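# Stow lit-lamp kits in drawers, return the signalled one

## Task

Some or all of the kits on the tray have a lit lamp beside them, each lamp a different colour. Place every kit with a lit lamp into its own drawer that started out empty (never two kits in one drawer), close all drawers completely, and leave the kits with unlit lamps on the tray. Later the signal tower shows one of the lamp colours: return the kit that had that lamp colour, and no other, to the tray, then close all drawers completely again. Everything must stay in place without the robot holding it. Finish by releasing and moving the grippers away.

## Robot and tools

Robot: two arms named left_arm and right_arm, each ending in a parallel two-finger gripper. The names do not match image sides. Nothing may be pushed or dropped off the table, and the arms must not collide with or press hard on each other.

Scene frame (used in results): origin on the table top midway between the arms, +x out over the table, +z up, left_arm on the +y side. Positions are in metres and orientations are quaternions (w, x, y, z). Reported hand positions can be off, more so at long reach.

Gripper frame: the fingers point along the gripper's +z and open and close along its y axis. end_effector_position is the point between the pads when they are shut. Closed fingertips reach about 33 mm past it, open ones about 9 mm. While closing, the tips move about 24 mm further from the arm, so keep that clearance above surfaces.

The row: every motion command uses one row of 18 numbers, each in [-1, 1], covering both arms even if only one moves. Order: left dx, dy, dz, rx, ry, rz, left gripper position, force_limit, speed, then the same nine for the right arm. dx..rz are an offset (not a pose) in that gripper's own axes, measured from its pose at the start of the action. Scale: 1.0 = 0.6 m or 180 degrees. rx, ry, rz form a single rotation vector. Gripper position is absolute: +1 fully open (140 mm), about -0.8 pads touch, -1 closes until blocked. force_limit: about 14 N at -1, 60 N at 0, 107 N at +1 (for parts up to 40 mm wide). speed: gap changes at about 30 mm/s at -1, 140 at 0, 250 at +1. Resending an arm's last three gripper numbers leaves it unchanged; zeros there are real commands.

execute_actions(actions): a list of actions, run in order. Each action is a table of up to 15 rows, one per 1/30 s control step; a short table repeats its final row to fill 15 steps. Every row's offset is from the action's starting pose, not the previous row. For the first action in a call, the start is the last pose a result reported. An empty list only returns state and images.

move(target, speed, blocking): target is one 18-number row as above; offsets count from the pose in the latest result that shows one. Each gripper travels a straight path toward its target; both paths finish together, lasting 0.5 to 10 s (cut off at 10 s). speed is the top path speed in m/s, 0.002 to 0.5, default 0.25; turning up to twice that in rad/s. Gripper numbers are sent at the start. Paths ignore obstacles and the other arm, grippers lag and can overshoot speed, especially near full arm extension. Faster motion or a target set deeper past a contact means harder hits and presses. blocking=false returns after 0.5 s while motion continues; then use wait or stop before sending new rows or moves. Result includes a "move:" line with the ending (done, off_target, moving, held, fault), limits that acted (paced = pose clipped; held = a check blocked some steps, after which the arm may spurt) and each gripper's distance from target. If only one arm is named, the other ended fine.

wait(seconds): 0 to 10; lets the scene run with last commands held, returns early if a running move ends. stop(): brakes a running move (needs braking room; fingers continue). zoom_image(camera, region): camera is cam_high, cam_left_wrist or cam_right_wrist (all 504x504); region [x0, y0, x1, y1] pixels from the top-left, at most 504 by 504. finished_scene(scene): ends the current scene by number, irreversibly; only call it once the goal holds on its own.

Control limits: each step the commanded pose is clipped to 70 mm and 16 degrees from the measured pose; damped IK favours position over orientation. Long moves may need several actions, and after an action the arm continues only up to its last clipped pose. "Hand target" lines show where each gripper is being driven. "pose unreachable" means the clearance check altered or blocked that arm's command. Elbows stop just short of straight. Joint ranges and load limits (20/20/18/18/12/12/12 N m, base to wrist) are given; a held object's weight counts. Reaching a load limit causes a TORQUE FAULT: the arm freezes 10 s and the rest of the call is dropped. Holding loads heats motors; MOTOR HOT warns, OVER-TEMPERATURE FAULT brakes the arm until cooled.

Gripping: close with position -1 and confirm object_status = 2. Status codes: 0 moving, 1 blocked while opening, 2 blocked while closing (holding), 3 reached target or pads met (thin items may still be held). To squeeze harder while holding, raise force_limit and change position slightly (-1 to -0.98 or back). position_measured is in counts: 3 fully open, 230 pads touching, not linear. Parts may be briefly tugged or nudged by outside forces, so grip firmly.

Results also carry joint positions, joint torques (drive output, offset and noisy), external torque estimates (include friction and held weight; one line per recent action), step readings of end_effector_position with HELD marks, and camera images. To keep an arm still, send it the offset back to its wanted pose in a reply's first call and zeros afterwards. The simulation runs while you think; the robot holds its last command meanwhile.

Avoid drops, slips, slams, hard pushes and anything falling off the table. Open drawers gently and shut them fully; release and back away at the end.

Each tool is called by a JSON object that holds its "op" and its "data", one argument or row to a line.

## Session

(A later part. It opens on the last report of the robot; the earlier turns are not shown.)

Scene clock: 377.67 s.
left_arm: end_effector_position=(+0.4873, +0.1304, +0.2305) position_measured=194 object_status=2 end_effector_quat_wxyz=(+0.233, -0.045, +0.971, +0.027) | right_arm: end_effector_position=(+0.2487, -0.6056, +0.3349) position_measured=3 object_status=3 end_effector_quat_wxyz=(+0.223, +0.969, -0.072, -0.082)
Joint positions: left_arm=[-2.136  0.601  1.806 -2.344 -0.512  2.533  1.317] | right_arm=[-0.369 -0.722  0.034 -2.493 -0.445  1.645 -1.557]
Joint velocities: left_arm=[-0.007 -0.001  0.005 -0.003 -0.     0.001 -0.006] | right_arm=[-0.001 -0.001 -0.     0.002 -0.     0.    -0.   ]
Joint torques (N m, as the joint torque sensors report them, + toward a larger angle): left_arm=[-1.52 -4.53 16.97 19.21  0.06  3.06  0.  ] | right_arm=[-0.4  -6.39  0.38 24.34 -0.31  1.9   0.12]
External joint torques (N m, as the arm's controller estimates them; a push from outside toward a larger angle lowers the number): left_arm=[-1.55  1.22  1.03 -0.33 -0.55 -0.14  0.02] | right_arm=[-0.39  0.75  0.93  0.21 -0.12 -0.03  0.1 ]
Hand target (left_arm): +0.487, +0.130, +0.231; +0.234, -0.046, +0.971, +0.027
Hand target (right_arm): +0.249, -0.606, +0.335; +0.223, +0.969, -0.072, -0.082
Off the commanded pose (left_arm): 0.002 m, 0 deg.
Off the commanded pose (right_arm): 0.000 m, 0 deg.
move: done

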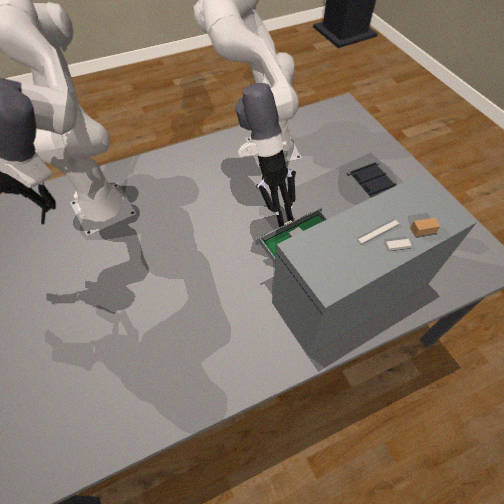

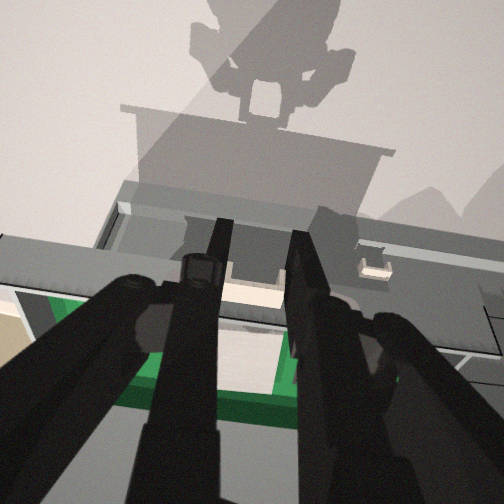

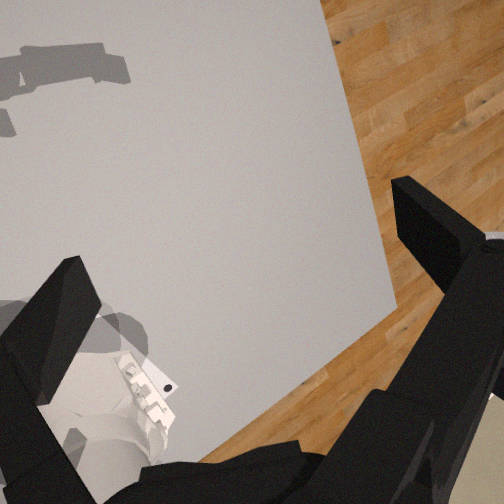

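{"op": "move", "data": {
  "target": [0,0,0,0,0,0,-0.12,0,0,0,0,0,0,0,0,1,0,0]
}}

{"op": "move", "data": {
  "target": [-0.06,0,-0.13,0,0.1,0,-0.12,0,0,0,0,0,0,0,0,1,0,0],
  "speed": 0.12
}}

{"op": "move", "data": {
  "target": [-0.127,0.015,0.02,0,0.05,0,-0.12,0,0,0,0,0,0,0,0,1,0,0],
  "speed": 0.12
}}

Scene clock: 380.90 s.
left_arm: end_effector_position=(+0.4870, +0.1304, +0.2303) position_measured=144 object_status=3 end_effector_quat_wxyz=(+0.233, -0.045, +0.971, +0.027) | right_arm: end_effector_position=(+0.2487, -0.6056, +0.3349) position_measured=3 object_status=3 end_effector_quat_wxyz=(+0.223, +0.969, -0.072, -0.082)
Joint positions: left_arm=[-2.137  0.601  1.806 -2.345 -0.512  2.532  1.316] | right_arm=[-0.369 -0.722  0.034 -2.493 -0.445  1.645 -1.557]
Joint velocities: left_arm=[ 0.001 -0.001  0.001  0.     0.001 -0.     0.001] | right_arm=[-0.     0.     0.001 -0.     0.    -0.     0.001]
Joint torques (N m, as the joint torque sensors report them, + toward a larger angle): left_arm=[ 0.79 -6.34 15.25 19.77  0.69  3.18 -0.01] | right_arm=[-0.44 -6.36  0.66 24.51 -0.29  1.91  0.12]
External joint torques (N m, as the arm's controller estimates them; a push from outside toward a larger angle lowers the number): left_arm=[ 0.72 -0.6  -0.85  0.14  0.09 -0.04  0.  ] | right_arm=[-0.45  0.7   1.18  0.51 -0.1   0.    0.1 ]
Hand target (left_arm): +0.487, +0.130, +0.230; +0.233, -0.045, +0.971, +0.027
Hand target (right_arm): +0.249, -0.606, +0.335; +0.223, +0.969, -0.072, -0.082
Off the commanded pose (left_arm): 0.000 m, 0 deg.
Off the commanded pose (right_arm): 0.000 m, 0 deg.
move: done

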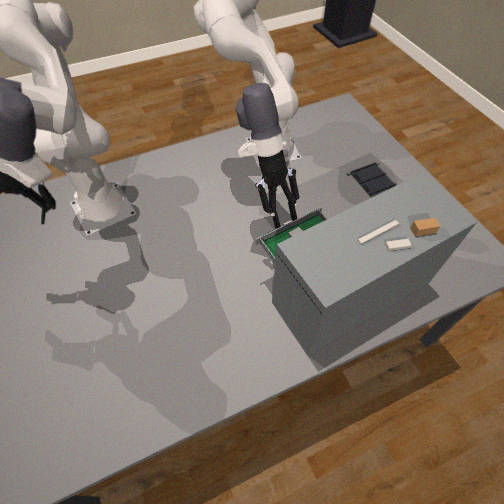

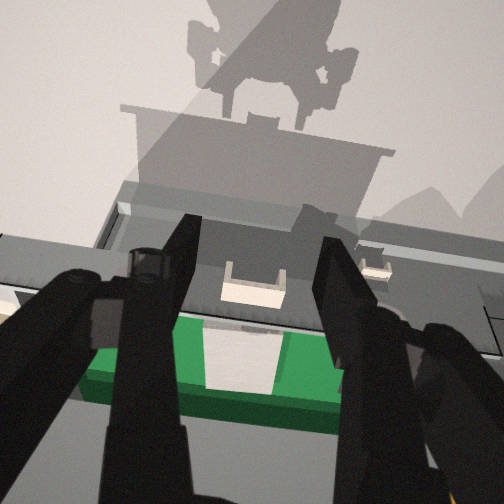

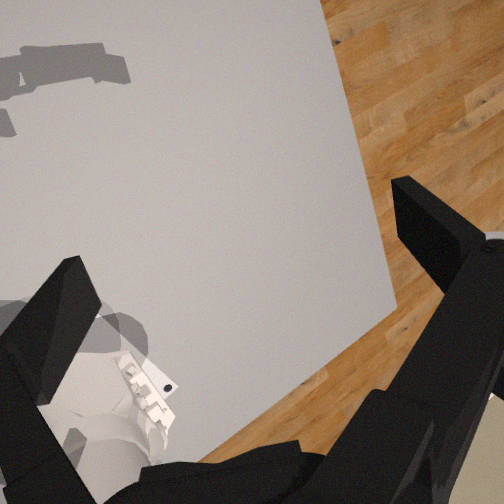

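Scene clock: 382.90 s.
left_arm: end_effector_position=(+0.4840, +0.1318, +0.3169) position_measured=144 object_status=3 end_effector_quat_wxyz=(+0.081, -0.050, +0.995, +0.021) | right_arm: end_effector_position=(+0.2487, -0.6056, +0.3349) position_measured=3 object_status=3 end_effector_quat_wxyz=(+0.223, +0.969, -0.072, -0.082)
Joint positions: left_arm=[-1.905  0.391  1.751 -1.891 -0.312  1.946  1.267] | right_arm=[-0.369 -0.722  0.034 -2.493 -0.445  1.645 -1.557]
Joint velocities: left_arm=[ 0.     0.002 -0.002  0.     0.    -0.012 -0.004] | right_arm=[ 0.     0.    -0.     0.001  0.002  0.001 -0.002]
Joint torques (N m, as the joint torque sensors report them, + toward a larger angle): left_arm=[ 2.92 -4.24 10.47 23.72  1.22  2.35 -0.16] | right_arm=[-0.54 -6.29  0.47 24.39 -0.3   1.91  0.11]
External joint torques (N m, as the arm's controller estimates them; a push from outside toward a larger angle lowers the number): left_arm=[ 3.07  1.84 -1.39  0.87  0.34 -0.4  -0.16] | right_arm=[-0.51  0.9   1.05  0.25 -0.11 -0.02  0.09]
Hand target (left_arm): +0.483, +0.132, +0.317; +0.080, -0.052, +0.995, +0.023
Hand target (right_arm): +0.249, -0.606, +0.335; +0.223, +0.969, -0.072, -0.082
Off the commanded pose (left_arm): 0.004 m, 0 deg.
Off the commanded pose (right_arm): 0.000 m, 0 deg.
move: off_target (left_arm)

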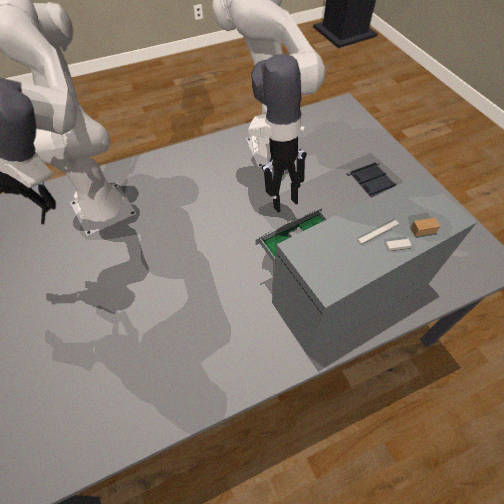

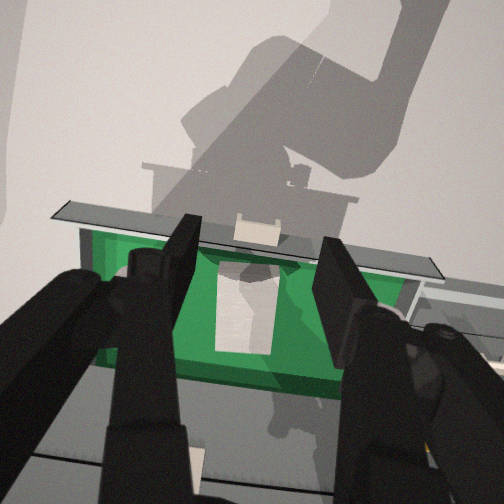

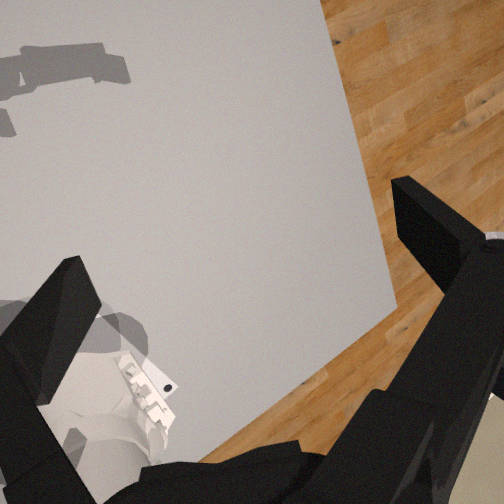

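Scene clock: 384.40 s.
left_arm: end_effector_position=(+0.5594, +0.1497, +0.3109) position_measured=144 object_status=3 end_effector_quat_wxyz=(-0.002, -0.055, +0.998, +0.017) | right_arm: end_effector_position=(+0.2487, -0.6056, +0.3349) position_measured=3 object_status=3 end_effector_quat_wxyz=(+0.223, +0.969, -0.072, -0.082)
Joint positions: left_arm=[-1.022  0.537  1.093 -1.386 -0.441  1.635  1.369] | right_arm=[-0.369 -0.722  0.034 -2.493 -0.445  1.645 -1.557]
Joint velocities: left_arm=[ 0.003 -0.    -0.003  0.001 -0.001 -0.009  0.007] | right_arm=[ 0.    -0.     0.     0.001  0.001  0.002 -0.001]
Joint torques (N m, as the joint torque sensors report them, + toward a larger angle): left_arm=[  2.29 -32.67  12.78  23.33   0.63   1.99   0.33] | right_arm=[-0.21 -6.49  0.52 24.33 -0.26  1.95  0.1 ]
External joint torques (N m, as the arm's controller estimates them; a push from outside toward a larger angle lowers the number): left_arm=[ 2.25  1.11 -1.02  2.02 -0.25 -0.42  0.33] | right_arm=[-0.22  0.66  1.06  0.24 -0.08  0.03  0.08]
Hand target (left_arm): +0.559, +0.150, +0.311; -0.004, -0.052, +0.999, +0.016
Hand target (right_arm): +0.249, -0.606, +0.335; +0.223, +0.969, -0.072, -0.082
Off the commanded pose (left_arm): 0.007 m, 1 deg.
Off the commanded pose (right_arm): 0.000 m, 0 deg.
move: off_target (left_arm)

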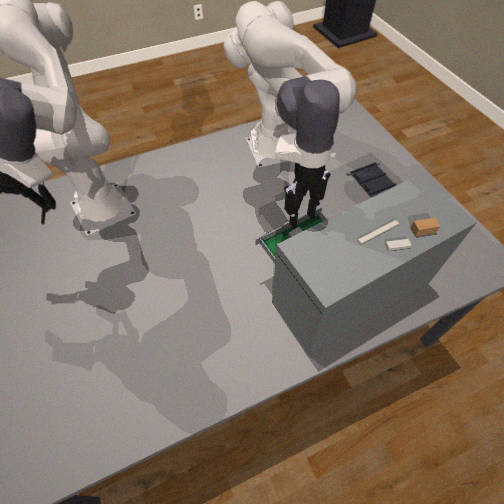

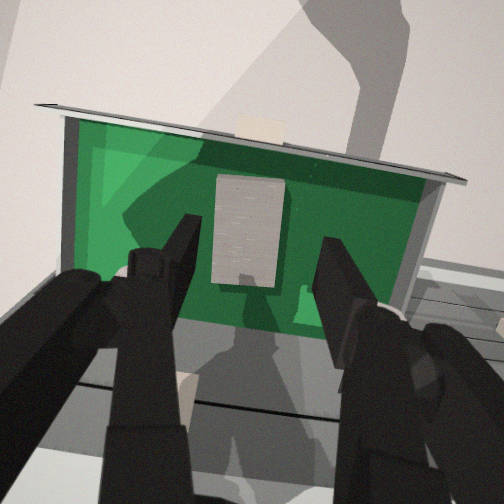

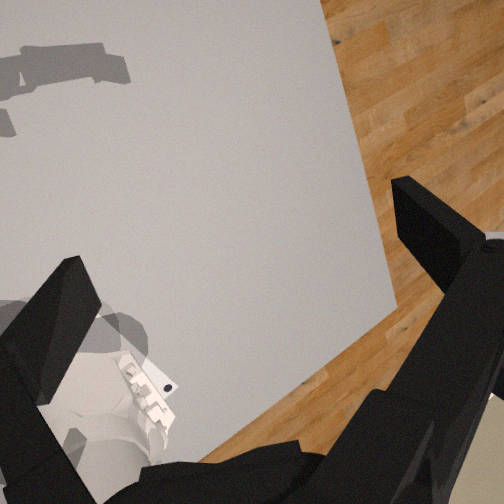

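{"op": "move", "data": {
  "target": [-0.002,-0.007,0.083,0.01,0,0,-0.12,0,0,0,0,0,0,0,0,1,0,0],
  "speed": 0.04
}}

{"op": "move", "data": {
  "target": [0,0,0,0,0,0,-1,0,-0.5,0,0,0,0,0,0,1,0,0]
}}

{"op": "move", "data": {
  "target": [0,0,-0.11,0,0,0,-1,0,-0.5,0,0,0,0,0,0,1,0,0],
  "speed": 0.08
}}

Scene clock: 387.77 s.
left_arm: end_effector_position=(+0.5608, +0.1485, +0.2612) position_measured=144 object_status=3 end_effector_quat_wxyz=(-0.003, -0.057, +0.998, +0.004) | right_arm: end_effector_position=(+0.2487, -0.6056, +0.3349) position_measured=3 object_status=3 end_effector_quat_wxyz=(+0.223, +0.969, -0.072, -0.082)
Joint positions: left_arm=[-1.038  0.535  1.07  -1.517 -0.467  1.765  1.389] | right_arm=[-0.369 -0.722  0.034 -2.493 -0.445  1.645 -1.557]
Joint velocities: left_arm=[ 0.    -0.004 -0.006 -0.     0.     0.014  0.005] | right_arm=[-0.    -0.001  0.001  0.001 -0.     0.    -0.001]
Joint torques (N m, as the joint torque sensors report them, + toward a larger angle): left_arm=[  0.36 -32.19  12.87  20.1   -0.3    2.8    0.36] | right_arm=[-0.5  -6.47  0.41 24.45 -0.29  1.93  0.12]
External joint torques (N m, as the arm's controller estimates them; a push from outside toward a larger angle lowers the number): left_arm=[ 0.31  1.07 -1.24 -1.57 -1.11  0.4   0.36] | right_arm=[-0.5   0.71  0.94  0.33 -0.11  0.    0.1 ]
Hand target (left_arm): +0.561, +0.146, +0.261; -0.002, -0.054, +0.999, +0.001
Hand target (right_arm): +0.249, -0.606, +0.335; +0.223, +0.969, -0.072, -0.082
Off the commanded pose (left_arm): 0.001 m, 0 deg.
Off the commanded pose (right_arm): 0.000 m, 0 deg.
move: done

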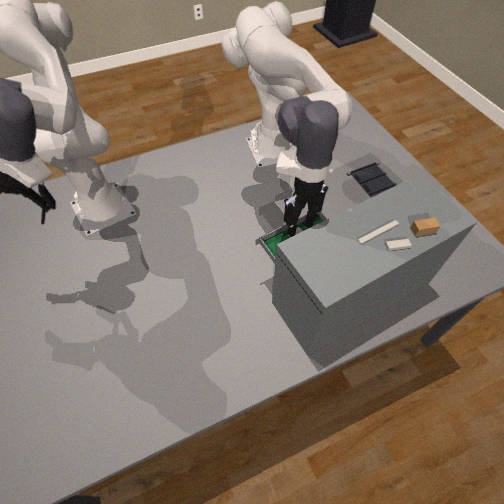

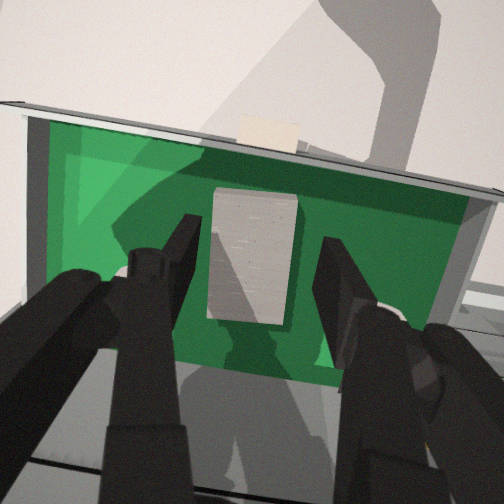

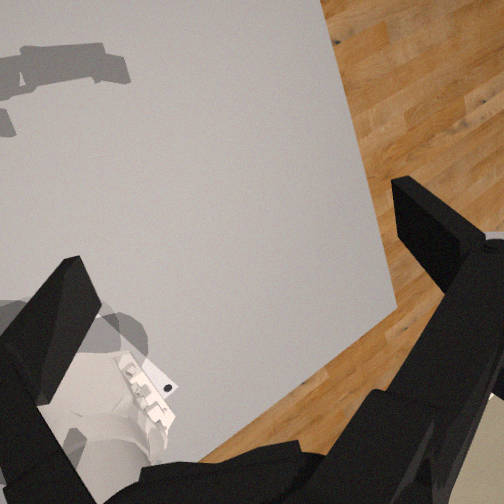

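Scene clock: 388.63 s.
left_arm: end_effector_position=(+0.5608, +0.1485, +0.2613) position_measured=233 object_status=3 end_effector_quat_wxyz=(-0.003, -0.057, +0.998, +0.004) | right_arm: end_effector_position=(+0.2487, -0.6056, +0.3349) position_measured=3 object_status=3 end_effector_quat_wxyz=(+0.223, +0.969, -0.072, -0.082)
Joint positions: left_arm=[-1.038  0.535  1.07  -1.517 -0.467  1.765  1.389] | right_arm=[-0.369 -0.722  0.034 -2.493 -0.445  1.645 -1.557]
Joint velocities: left_arm=[ 0.    -0.    -0.     0.001 -0.001  0.001 -0.002] | right_arm=[ 0.001  0.    -0.     0.001  0.     0.    -0.   ]
Joint torques (N m, as the joint torque sensors report them, + toward a larger angle): left_arm=[  0.8  -32.1   14.21  20.89   0.72   2.44   0.18] | right_arm=[-0.54 -6.48  0.61 24.43 -0.3   1.93  0.11]
External joint torques (N m, as the arm's controller estimates them; a push from outside toward a larger angle lowers the number): left_arm=[ 0.79  1.19  0.12 -0.84 -0.09  0.02  0.18] | right_arm=[-0.56  0.56  1.14  0.39 -0.12  0.01  0.09]
Hand target (left_arm): +0.561, +0.148, +0.261; -0.003, -0.057, +0.998, +0.004
Hand target (right_arm): +0.249, -0.606, +0.335; +0.223, +0.969, -0.072, -0.082
Off the commanded pose (left_arm): 0.000 m, 0 deg.
Off the commanded pose (right_arm): 0.000 m, 0 deg.
move: done

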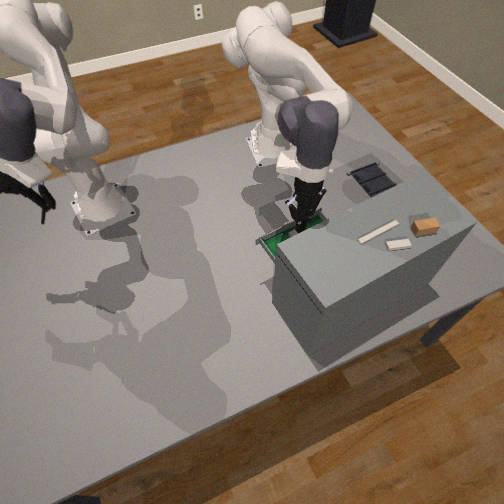

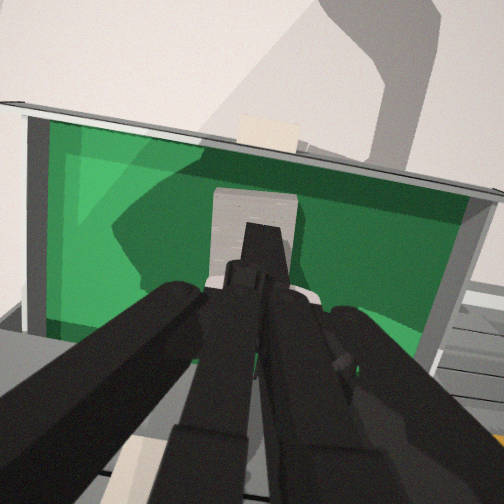

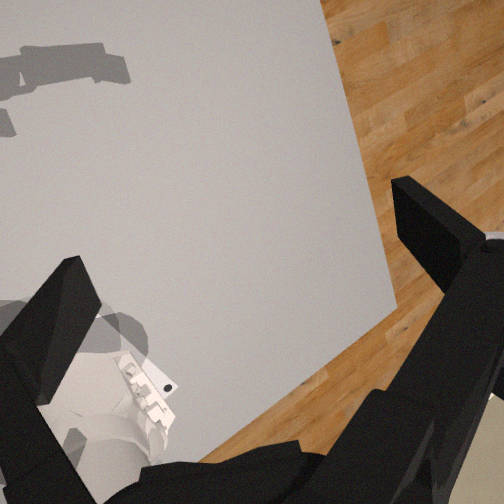

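Scene clock: 389.97 s.
left_arm: end_effector_position=(+0.5608, +0.1469, +0.3269) position_measured=233 object_status=3 end_effector_quat_wxyz=(-0.001, -0.054, +0.999, +0.002) | right_arm: end_effector_position=(+0.2487, -0.6056, +0.3349) position_measured=3 object_status=3 end_effector_quat_wxyz=(+0.223, +0.969, -0.072, -0.082)
Joint positions: left_arm=[-0.999  0.526  1.086 -1.351 -0.457  1.607  1.373] | right_arm=[-0.369 -0.722  0.034 -2.493 -0.445  1.645 -1.557]
Joint velocities: left_arm=[-0.     0.     0.     0.003 -0.    -0.014 -0.003] | right_arm=[ 0.001 -0.001  0.    -0.001  0.001 -0.    -0.   ]
Joint torques (N m, as the joint torque sensors report them, + toward a larger angle): left_arm=[  3.12 -31.05  13.99  21.93   1.21   1.9   -0.12] | right_arm=[-0.43 -6.37  0.51 24.15 -0.28  1.93  0.11]
External joint torques (N m, as the arm's controller estimates them; a push from outside toward a larger angle lowers the number): left_arm=[ 3.27  2.75  0.81  0.56  0.4  -0.52 -0.12] | right_arm=[-0.45  0.64  1.06  0.21 -0.11  0.03  0.09]
Hand target (left_arm): +0.561, +0.150, +0.327; -0.002, -0.058, +0.998, +0.004
Hand target (right_arm): +0.249, -0.606, +0.335; +0.223, +0.969, -0.072, -0.082
Off the commanded pose (left_arm): 0.001 m, 0 deg.
Off the commanded pose (right_arm): 0.000 m, 0 deg.
move: done

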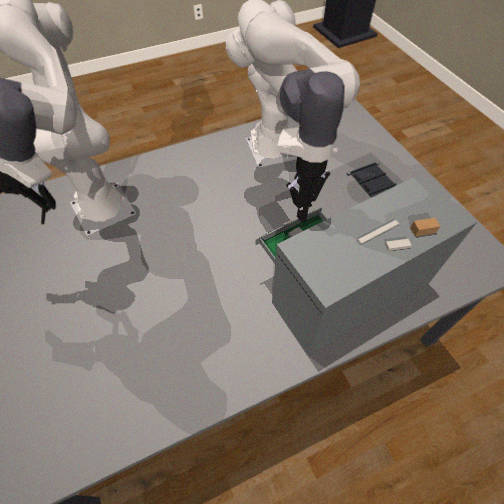

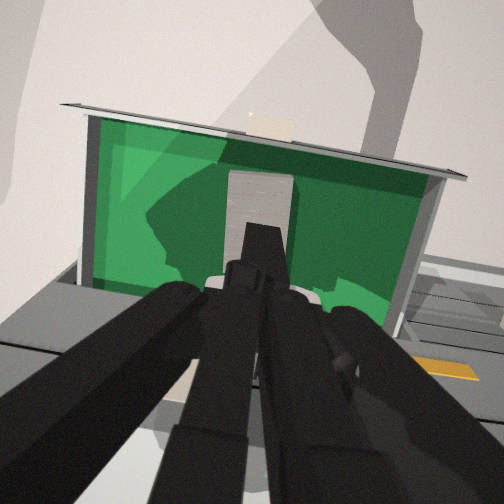

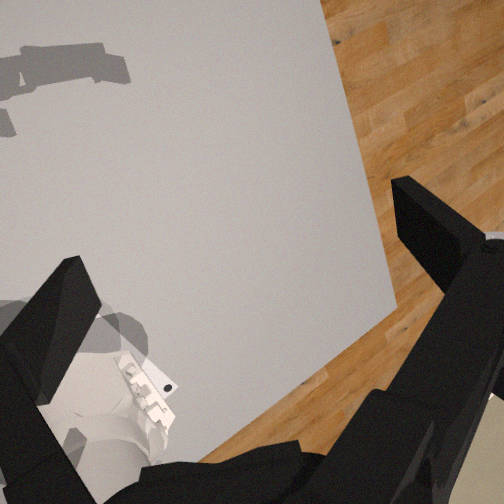

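Too high; go lower.

{"op": "move", "data": {
  "target": [-0.004,0,0.08,0,0,0,-0.12,0,0,0,0,0,0,0,0,1,0,0],
  "speed": 0.08
}}

{"op": "move", "data": {
  "target": [0,0,0.045,0,0,0,-0.12,0,0,0,0,0,0,0,0,1,0,0],
  "speed": 0.03
}}

Scene clock: 392.77 s.
left_arm: end_effector_position=(+0.5631, +0.1483, +0.2796) position_measured=144 object_status=3 end_effector_quat_wxyz=(-0.002, -0.056, +0.998, +0.004) | right_arm: end_effector_position=(+0.2487, -0.6056, +0.3349) position_measured=3 object_status=3 end_effector_quat_wxyz=(+0.223, +0.969, -0.072, -0.082)
Joint positions: left_arm=[-1.021  0.537  1.071 -1.464 -0.464  1.718  1.385] | right_arm=[-0.369 -0.722  0.034 -2.493 -0.445  1.645 -1.557]
Joint velocities: left_arm=[ 0.001 -0.001 -0.006 -0.     0.001  0.013  0.002] | right_arm=[-0.001  0.     0.001  0.     0.    -0.    -0.001]
Joint torques (N m, as the joint torque sensors report them, + toward a larger angle): left_arm=[  0.01 -33.39  13.83  20.34   0.02   2.9    0.21] | right_arm=[-0.45 -6.43  0.4  24.18 -0.3   1.92  0.13]
External joint torques (N m, as the arm's controller estimates them; a push from outside toward a larger angle lowers the number): left_arm=[ 0.02  0.39 -0.13 -1.31 -0.8   0.48  0.21] | right_arm=[-0.45  0.68  0.92  0.13 -0.12  0.    0.11]
Hand target (left_arm): +0.563, +0.146, +0.279; -0.001, -0.053, +0.999, +0.001
Hand target (right_arm): +0.249, -0.606, +0.335; +0.223, +0.969, -0.072, -0.082
Off the commanded pose (left_arm): 0.001 m, 0 deg.
Off the commanded pose (right_arm): 0.000 m, 0 deg.
move: done

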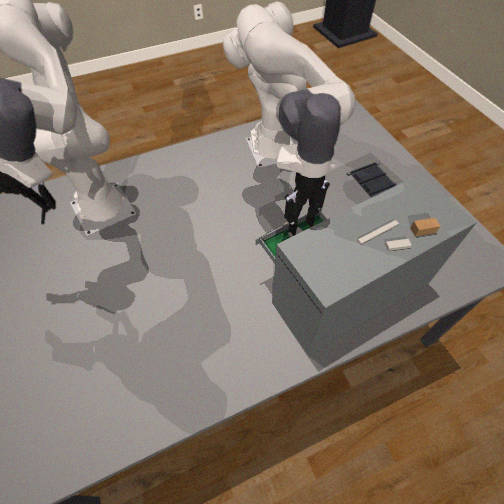

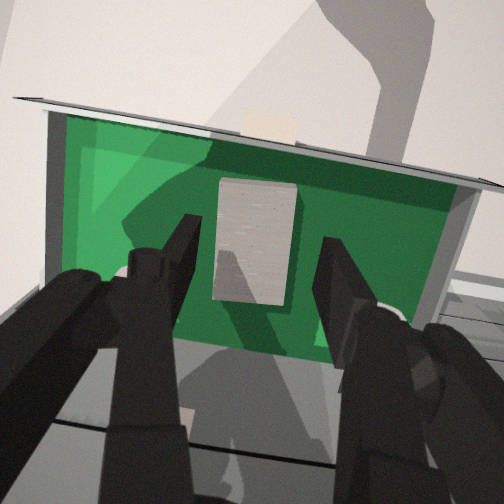

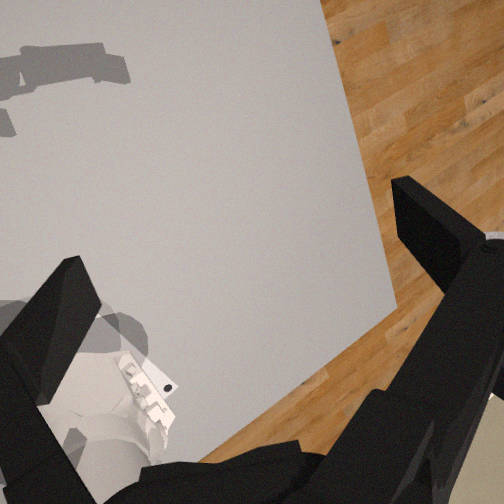

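Scene clock: 394.00 s.
left_arm: end_effector_position=(+0.5630, +0.1497, +0.2539) position_measured=144 object_status=3 end_effector_quat_wxyz=(-0.003, -0.058, +0.998, +0.005) | right_arm: end_effector_position=(+0.2487, -0.6056, +0.3349) position_measured=3 object_status=3 end_effector_quat_wxyz=(+0.223, +0.969, -0.072, -0.082)
Joint positions: left_arm=[-1.024  0.541  1.053 -1.522 -0.466  1.777  1.388] | right_arm=[-0.369 -0.722  0.034 -2.493 -0.445  1.645 -1.557]
Joint velocities: left_arm=[ 0.001  0.    -0.008 -0.001  0.     0.013 -0.   ] | right_arm=[-0.     0.001  0.001  0.    -0.002 -0.     0.001]
Joint torques (N m, as the joint torque sensors report them, + toward a larger angle): left_arm=[  0.53 -32.29  12.65  20.61  -0.04   2.86   0.2 ] | right_arm=[-0.51 -6.39  0.51 24.43 -0.28  1.92  0.1 ]
External joint torques (N m, as the arm's controller estimates them; a push from outside toward a larger angle lowers the number): left_arm=[ 0.56  1.39 -1.4  -1.02 -0.85  0.47  0.2 ] | right_arm=[-0.47  0.62  1.1   0.42 -0.09  0.01  0.08]
Hand target (left_arm): +0.563, +0.148, +0.253; -0.002, -0.056, +0.998, +0.004
Hand target (right_arm): +0.249, -0.606, +0.335; +0.223, +0.969, -0.072, -0.082
Off the commanded pose (left_arm): 0.002 m, 0 deg.
Off the commanded pose (right_arm): 0.000 m, 0 deg.
move: done

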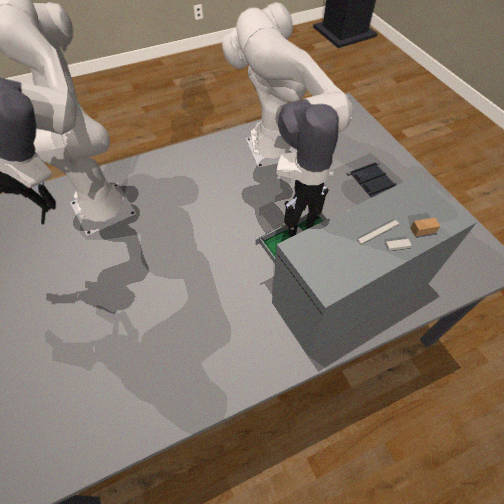

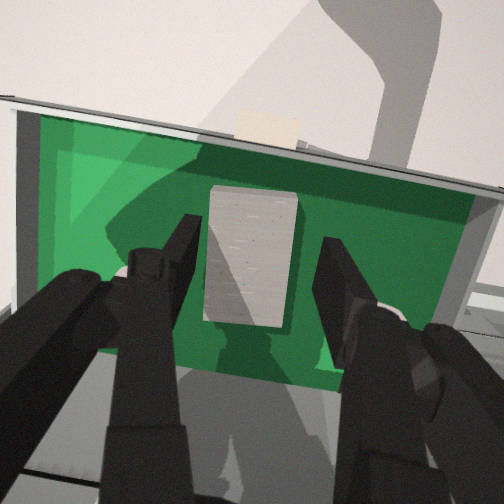

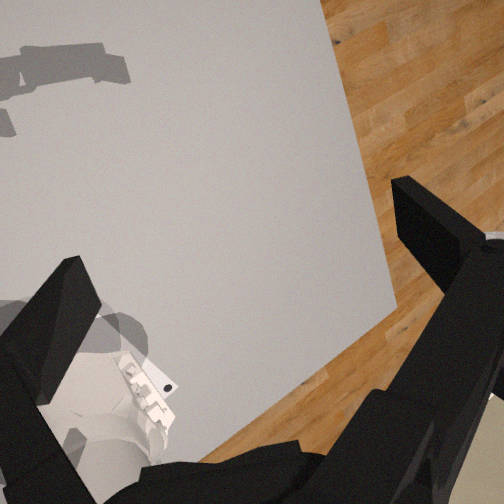

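{"op": "move", "data": {
  "target": [-0.012,-0.005,0.02,0,0,0,-0.12,0,0,0,0,0,0,0,0,1,0,0],
  "speed": 0.02
}}

{"op": "move", "data": {
  "target": [0,0,0,0,0,0,-1,0,-0.5,0,0,0,0,0,0,1,0,0]
}}

Scene clock: 397.10 s.
left_arm: end_effector_position=(+0.5684, +0.1488, +0.2414) position_measured=144 object_status=3 end_effector_quat_wxyz=(-0.005, -0.060, +0.998, +0.007) | right_arm: end_effector_position=(+0.2487, -0.6056, +0.3349) position_measured=3 object_status=3 end_effector_quat_wxyz=(+0.223, +0.969, -0.072, -0.082)
Joint positions: left_arm=[-0.995  0.568  1.029 -1.509 -0.48   1.785  1.39 ] | right_arm=[-0.369 -0.722  0.034 -2.493 -0.445  1.645 -1.557]
Joint velocities: left_arm=[ 0.007 -0.001 -0.008  0.005  0.001  0.004  0.001] | right_arm=[-0.    -0.001 -0.     0.    -0.001 -0.    -0.002]
Joint torques (N m, as the joint torque sensors report them, + toward a larger angle): left_arm=[  2.58 -33.    12.6   23.19  -0.36   2.8    0.21] | right_arm=[-0.45 -6.38  0.61 24.42 -0.27  1.9   0.13]
External joint torques (N m, as the arm's controller estimates them; a push from outside toward a larger angle lowers the number): left_arm=[ 2.49  2.39 -2.02  1.63 -1.18  0.4   0.21] | right_arm=[-0.45  0.78  1.17  0.33 -0.08 -0.02  0.11]
Hand target (left_arm): +0.570, +0.147, +0.242; -0.003, -0.058, +0.998, +0.005
Hand target (right_arm): +0.249, -0.606, +0.335; +0.223, +0.969, -0.072, -0.082
Off the commanded pose (left_arm): 0.002 m, 0 deg.
Off the commanded pose (right_arm): 0.000 m, 0 deg.
move: done

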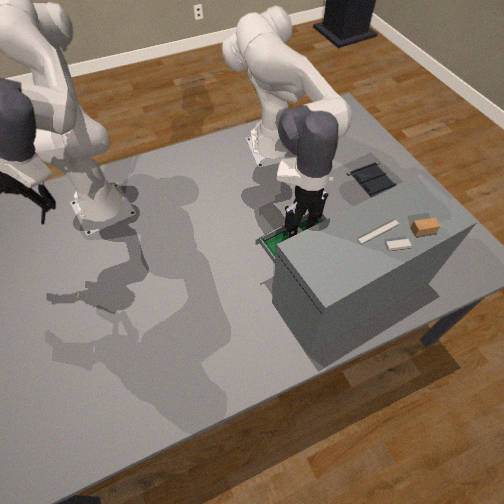

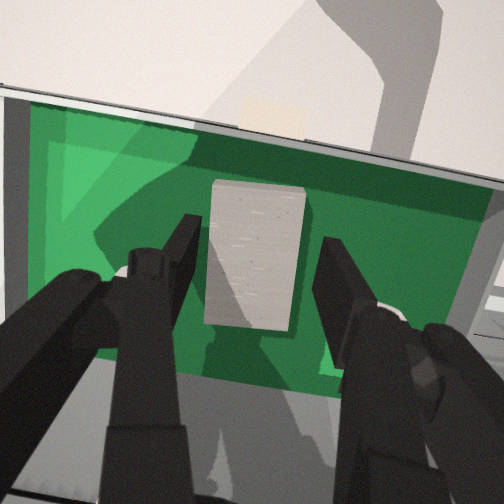

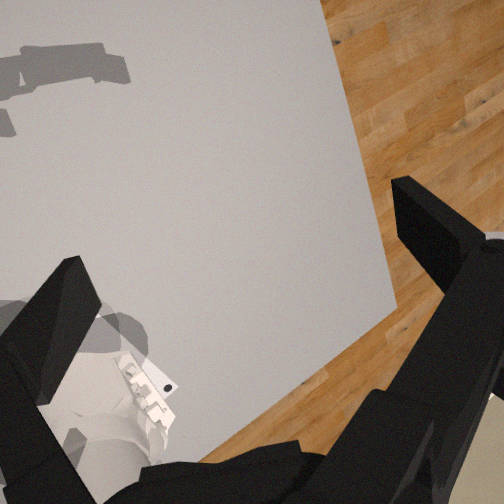

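Scene clock: 397.60 s.
left_arm: end_effector_position=(+0.5684, +0.1487, +0.2416) position_measured=174 object_status=2 end_effector_quat_wxyz=(-0.005, -0.060, +0.998, +0.007) | right_arm: end_effector_position=(+0.2487, -0.6056, +0.3349) position_measured=3 object_status=3 end_effector_quat_wxyz=(+0.223, +0.969, -0.072, -0.082)
Joint positions: left_arm=[-0.995  0.568  1.029 -1.509 -0.48   1.785  1.39 ] | right_arm=[-0.369 -0.722  0.034 -2.493 -0.445  1.645 -1.557]
Joint velocities: left_arm=[-0.     0.001  0.     0.    -0.     0.001  0.002] | right_arm=[ 0.    -0.001 -0.     0.001 -0.001 -0.001  0.   ]
Joint torques (N m, as the joint torque sensors report them, + toward a larger angle): left_arm=[  0.77 -33.48  14.82  21.22   0.67   2.41   0.09] | right_arm=[-0.47 -6.29  0.38 24.31 -0.25  1.93  0.12]
External joint torques (N m, as the arm's controller estimates them; a push from outside toward a larger angle lowers the number): left_arm=[ 0.95  1.52  0.51 -0.27 -0.14  0.03  0.09] | right_arm=[-0.45  0.88  0.97  0.17 -0.06  0.    0.1 ]
Hand target (left_arm): +0.568, +0.149, +0.241; -0.005, -0.060, +0.998, +0.007
Hand target (right_arm): +0.249, -0.606, +0.335; +0.223, +0.969, -0.072, -0.082
Off the commanded pose (left_arm): 0.000 m, 0 deg.
Off the commanded pose (right_arm): 0.000 m, 0 deg.
move: done

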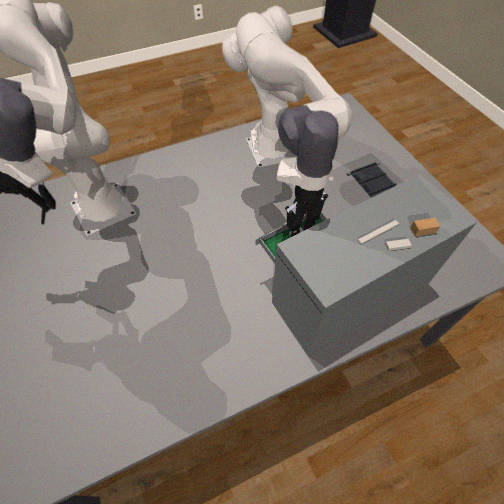

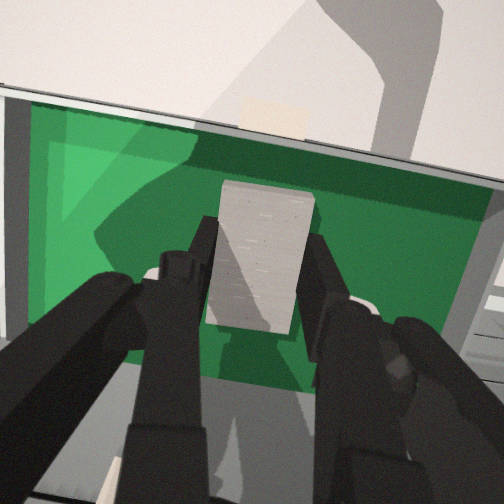

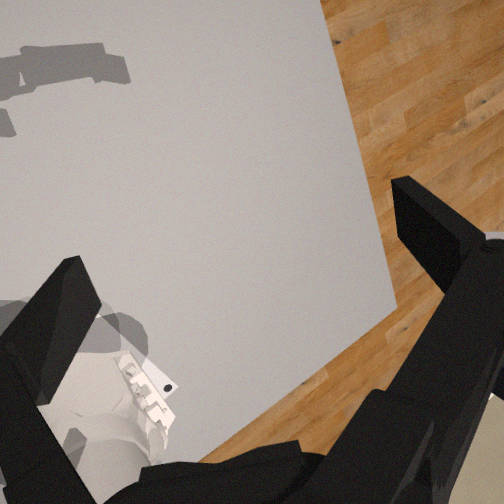

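{"op": "move", "data": {
  "target": [0.01,0,-0.125,0,0,0,-1,0,-0.5,0,0,0,0,0,0,1,0,0],
  "speed": 0.08
}}

{"op": "move", "data": {
  "target": [0.1,0.3,0,0,0,-0.2,-1,0,-0.5,0,0,0,0,0,0,1,0,0],
  "speed": 0.25
}}

Scene clock: 400.80 s.
left_arm: end_effector_position=(+0.5626, +0.1462, +0.3159) position_measured=174 object_status=2 end_effector_quat_wxyz=(-0.004, -0.057, +0.998, +0.006) | right_arm: end_effector_position=(+0.2487, -0.6056, +0.3349) position_measured=3 object_status=3 end_effector_quat_wxyz=(+0.223, +0.969, -0.072, -0.082)
Joint positions: left_arm=[-0.984  0.536  1.064 -1.356 -0.454  1.62   1.364] | right_arm=[-0.369 -0.722  0.034 -2.493 -0.445  1.645 -1.557]
Joint velocities: left_arm=[-0.     0.     0.003  0.003 -0.001 -0.013 -0.004] | right_arm=[-0.002 -0.     0.    -0.001 -0.     0.001 -0.   ]
Joint torques (N m, as the joint torque sensors report them, + toward a larger angle): left_arm=[  1.6  -32.32  14.6   21.48   1.3    1.91  -0.14] | right_arm=[-0.42 -6.3   0.44 24.4  -0.31  1.89  0.14]
External joint torques (N m, as the arm's controller estimates them; a push from outside toward a larger angle lowers the number): left_arm=[ 1.64  2.37  1.23  0.05  0.47 -0.5  -0.14] | right_arm=[-0.4   0.79  0.99  0.38 -0.13 -0.03  0.12]
Hand target (left_arm): +0.563, +0.149, +0.317; -0.005, -0.061, +0.998, +0.008
Hand target (right_arm): +0.249, -0.606, +0.335; +0.223, +0.969, -0.072, -0.082
Off the commanded pose (left_arm): 0.001 m, 0 deg.
Off the commanded pose (right_arm): 0.000 m, 0 deg.
move: done

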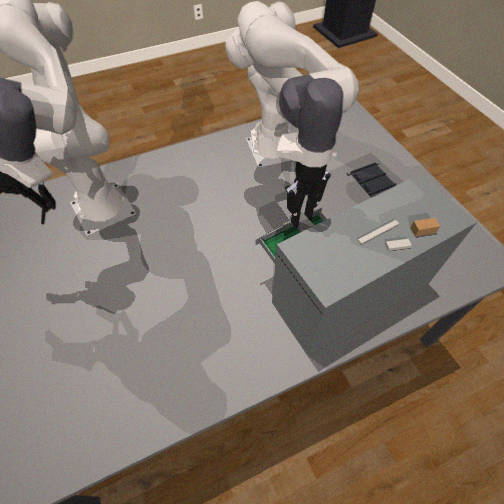

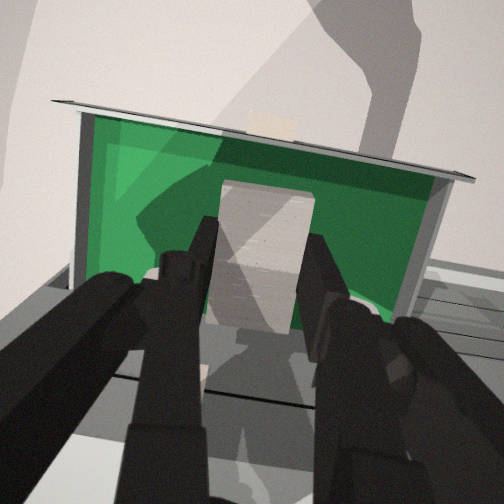

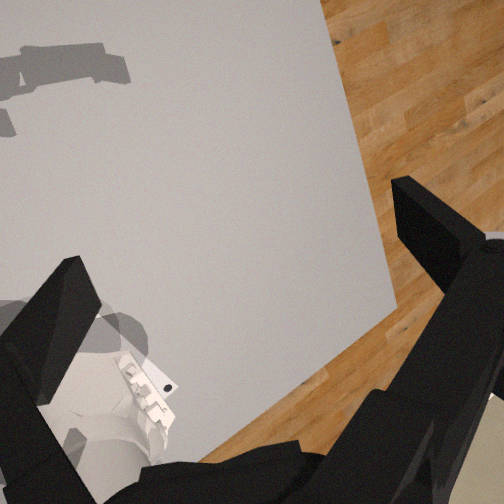

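Scene clock: 402.60 s.
left_arm: end_effector_position=(+0.4820, +0.3190, +0.3192) position_measured=174 object_status=2 end_effector_quat_wxyz=(-0.003, -0.357, +0.934, +0.010) | right_arm: end_effector_position=(+0.2487, -0.6056, +0.3349) position_measured=3 object_status=3 end_effector_quat_wxyz=(+0.223, +0.969, -0.072, -0.082)
Joint positions: left_arm=[-1.551  0.441  1.808 -1.861 -0.414  1.726  1.06 ] | right_arm=[-0.369 -0.722  0.034 -2.493 -0.445  1.645 -1.557]
Joint velocities: left_arm=[-0.001  0.01   0.008 -0.005 -0.018  0.006 -0.017] | right_arm=[ 0.001 -0.001 -0.001 -0.001  0.001 -0.001 -0.   ]
Joint torques (N m, as the joint torque sensors report them, + toward a larger angle): left_arm=[-1.29 -6.5  13.47 20.86 -0.38  2.95 -0.14] | right_arm=[-0.67 -6.49  0.35 24.48 -0.3   1.91  0.12]
External joint torques (N m, as the arm's controller estimates them; a push from outside toward a larger angle lowers the number): left_arm=[-1.42  0.28  0.25 -1.13 -1.21  0.53 -0.14] | right_arm=[-0.69  0.6   0.89  0.46 -0.12 -0.01  0.1 ]
Hand target (left_arm): +0.483, +0.318, +0.319; -0.001, -0.362, +0.932, +0.008
Hand target (right_arm): +0.249, -0.606, +0.335; +0.223, +0.969, -0.072, -0.082
Off the commanded pose (left_arm): 0.001 m, 1 deg.
Off the commanded pose (right_arm): 0.000 m, 0 deg.
move: done

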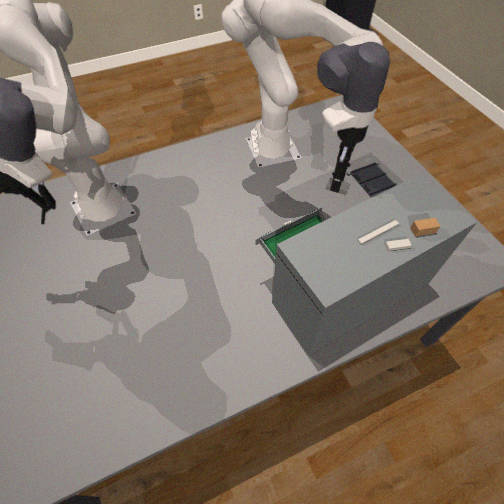

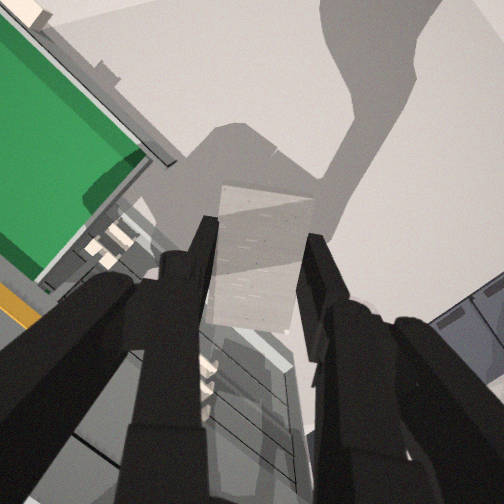

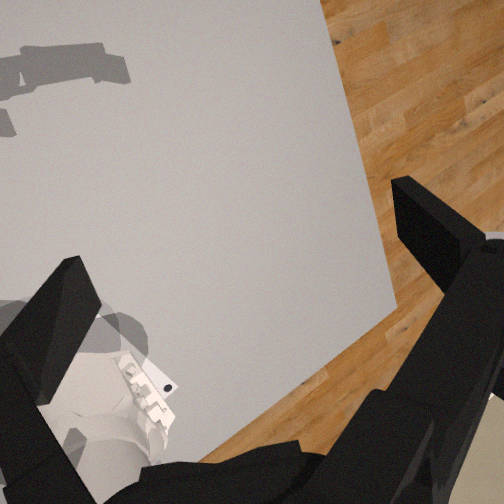

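{"op": "move", "data": {
  "target": [-0.391,0.435,0.35,0,0,-0.278,-1,0,-0.5,0,0,0,0,0,0,1,0,0],
  "speed": 0.25
}}

Scene clock: 406.13 s.
left_arm: end_effector_position=(+0.4796, +0.6663, +0.1001) position_measured=174 object_status=2 end_effector_quat_wxyz=(+0.012, +0.713, -0.701, -0.010) | right_arm: end_effector_position=(+0.2487, -0.6056, +0.3349) position_measured=3 object_status=3 end_effector_quat_wxyz=(+0.223, +0.969, -0.072, -0.082)
Joint positions: left_arm=[-0.357  0.715  1.156 -1.871 -0.723  2.047  0.94 ] | right_arm=[-0.369 -0.722  0.034 -2.493 -0.445  1.645 -1.557]
Joint velocities: left_arm=[ 0.003  0.002 -0.001  0.     0.001 -0.002 -0.012] | right_arm=[ 0.    -0.     0.    -0.    -0.001 -0.     0.   ]
Joint torques (N m, as the joint torque sensors report them, + toward a larger angle): left_arm=[  1.67 -28.76  18.85  19.69  -0.5    1.98  -0.2 ] | right_arm=[-0.63 -6.43  0.44 24.27 -0.26  1.93  0.13]
External joint torques (N m, as the arm's controller estimates them; a push from outside toward a larger angle lowers the number): left_arm=[ 1.59  1.84 -0.67  1.85 -1.24 -0.42 -0.2 ] | right_arm=[-0.68  0.7   0.94  0.19 -0.08  0.01  0.11]
Hand target (left_arm): +0.481, +0.666, +0.100; +0.012, +0.716, -0.697, -0.008
Hand target (right_arm): +0.249, -0.606, +0.335; +0.223, +0.969, -0.072, -0.082
Off the commanded pose (left_arm): 0.017 m, 2 deg.
Off the commanded pose (right_arm): 0.000 m, 0 deg.
move: off_target (left_arm)

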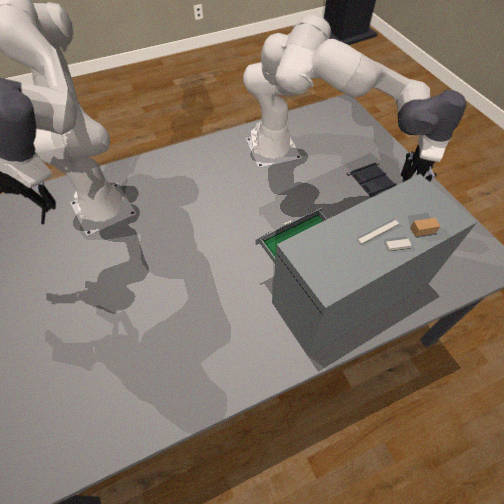

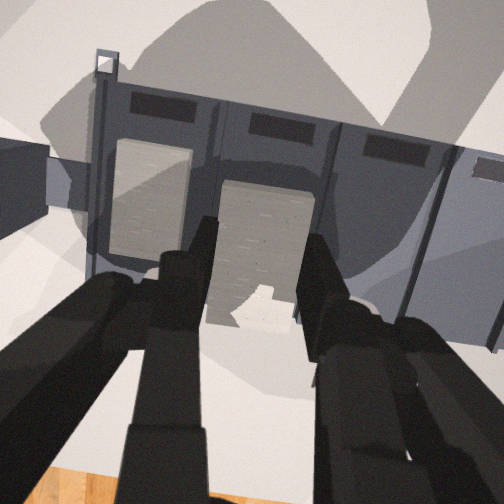

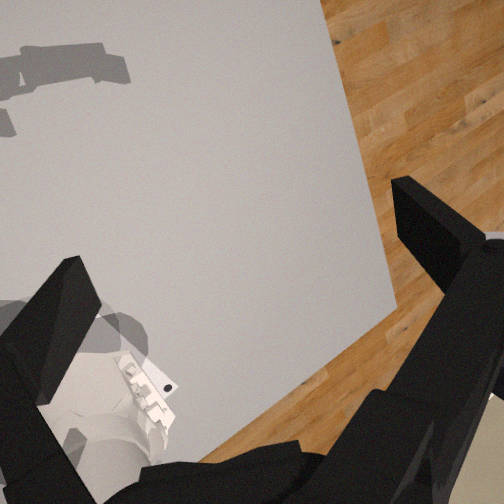

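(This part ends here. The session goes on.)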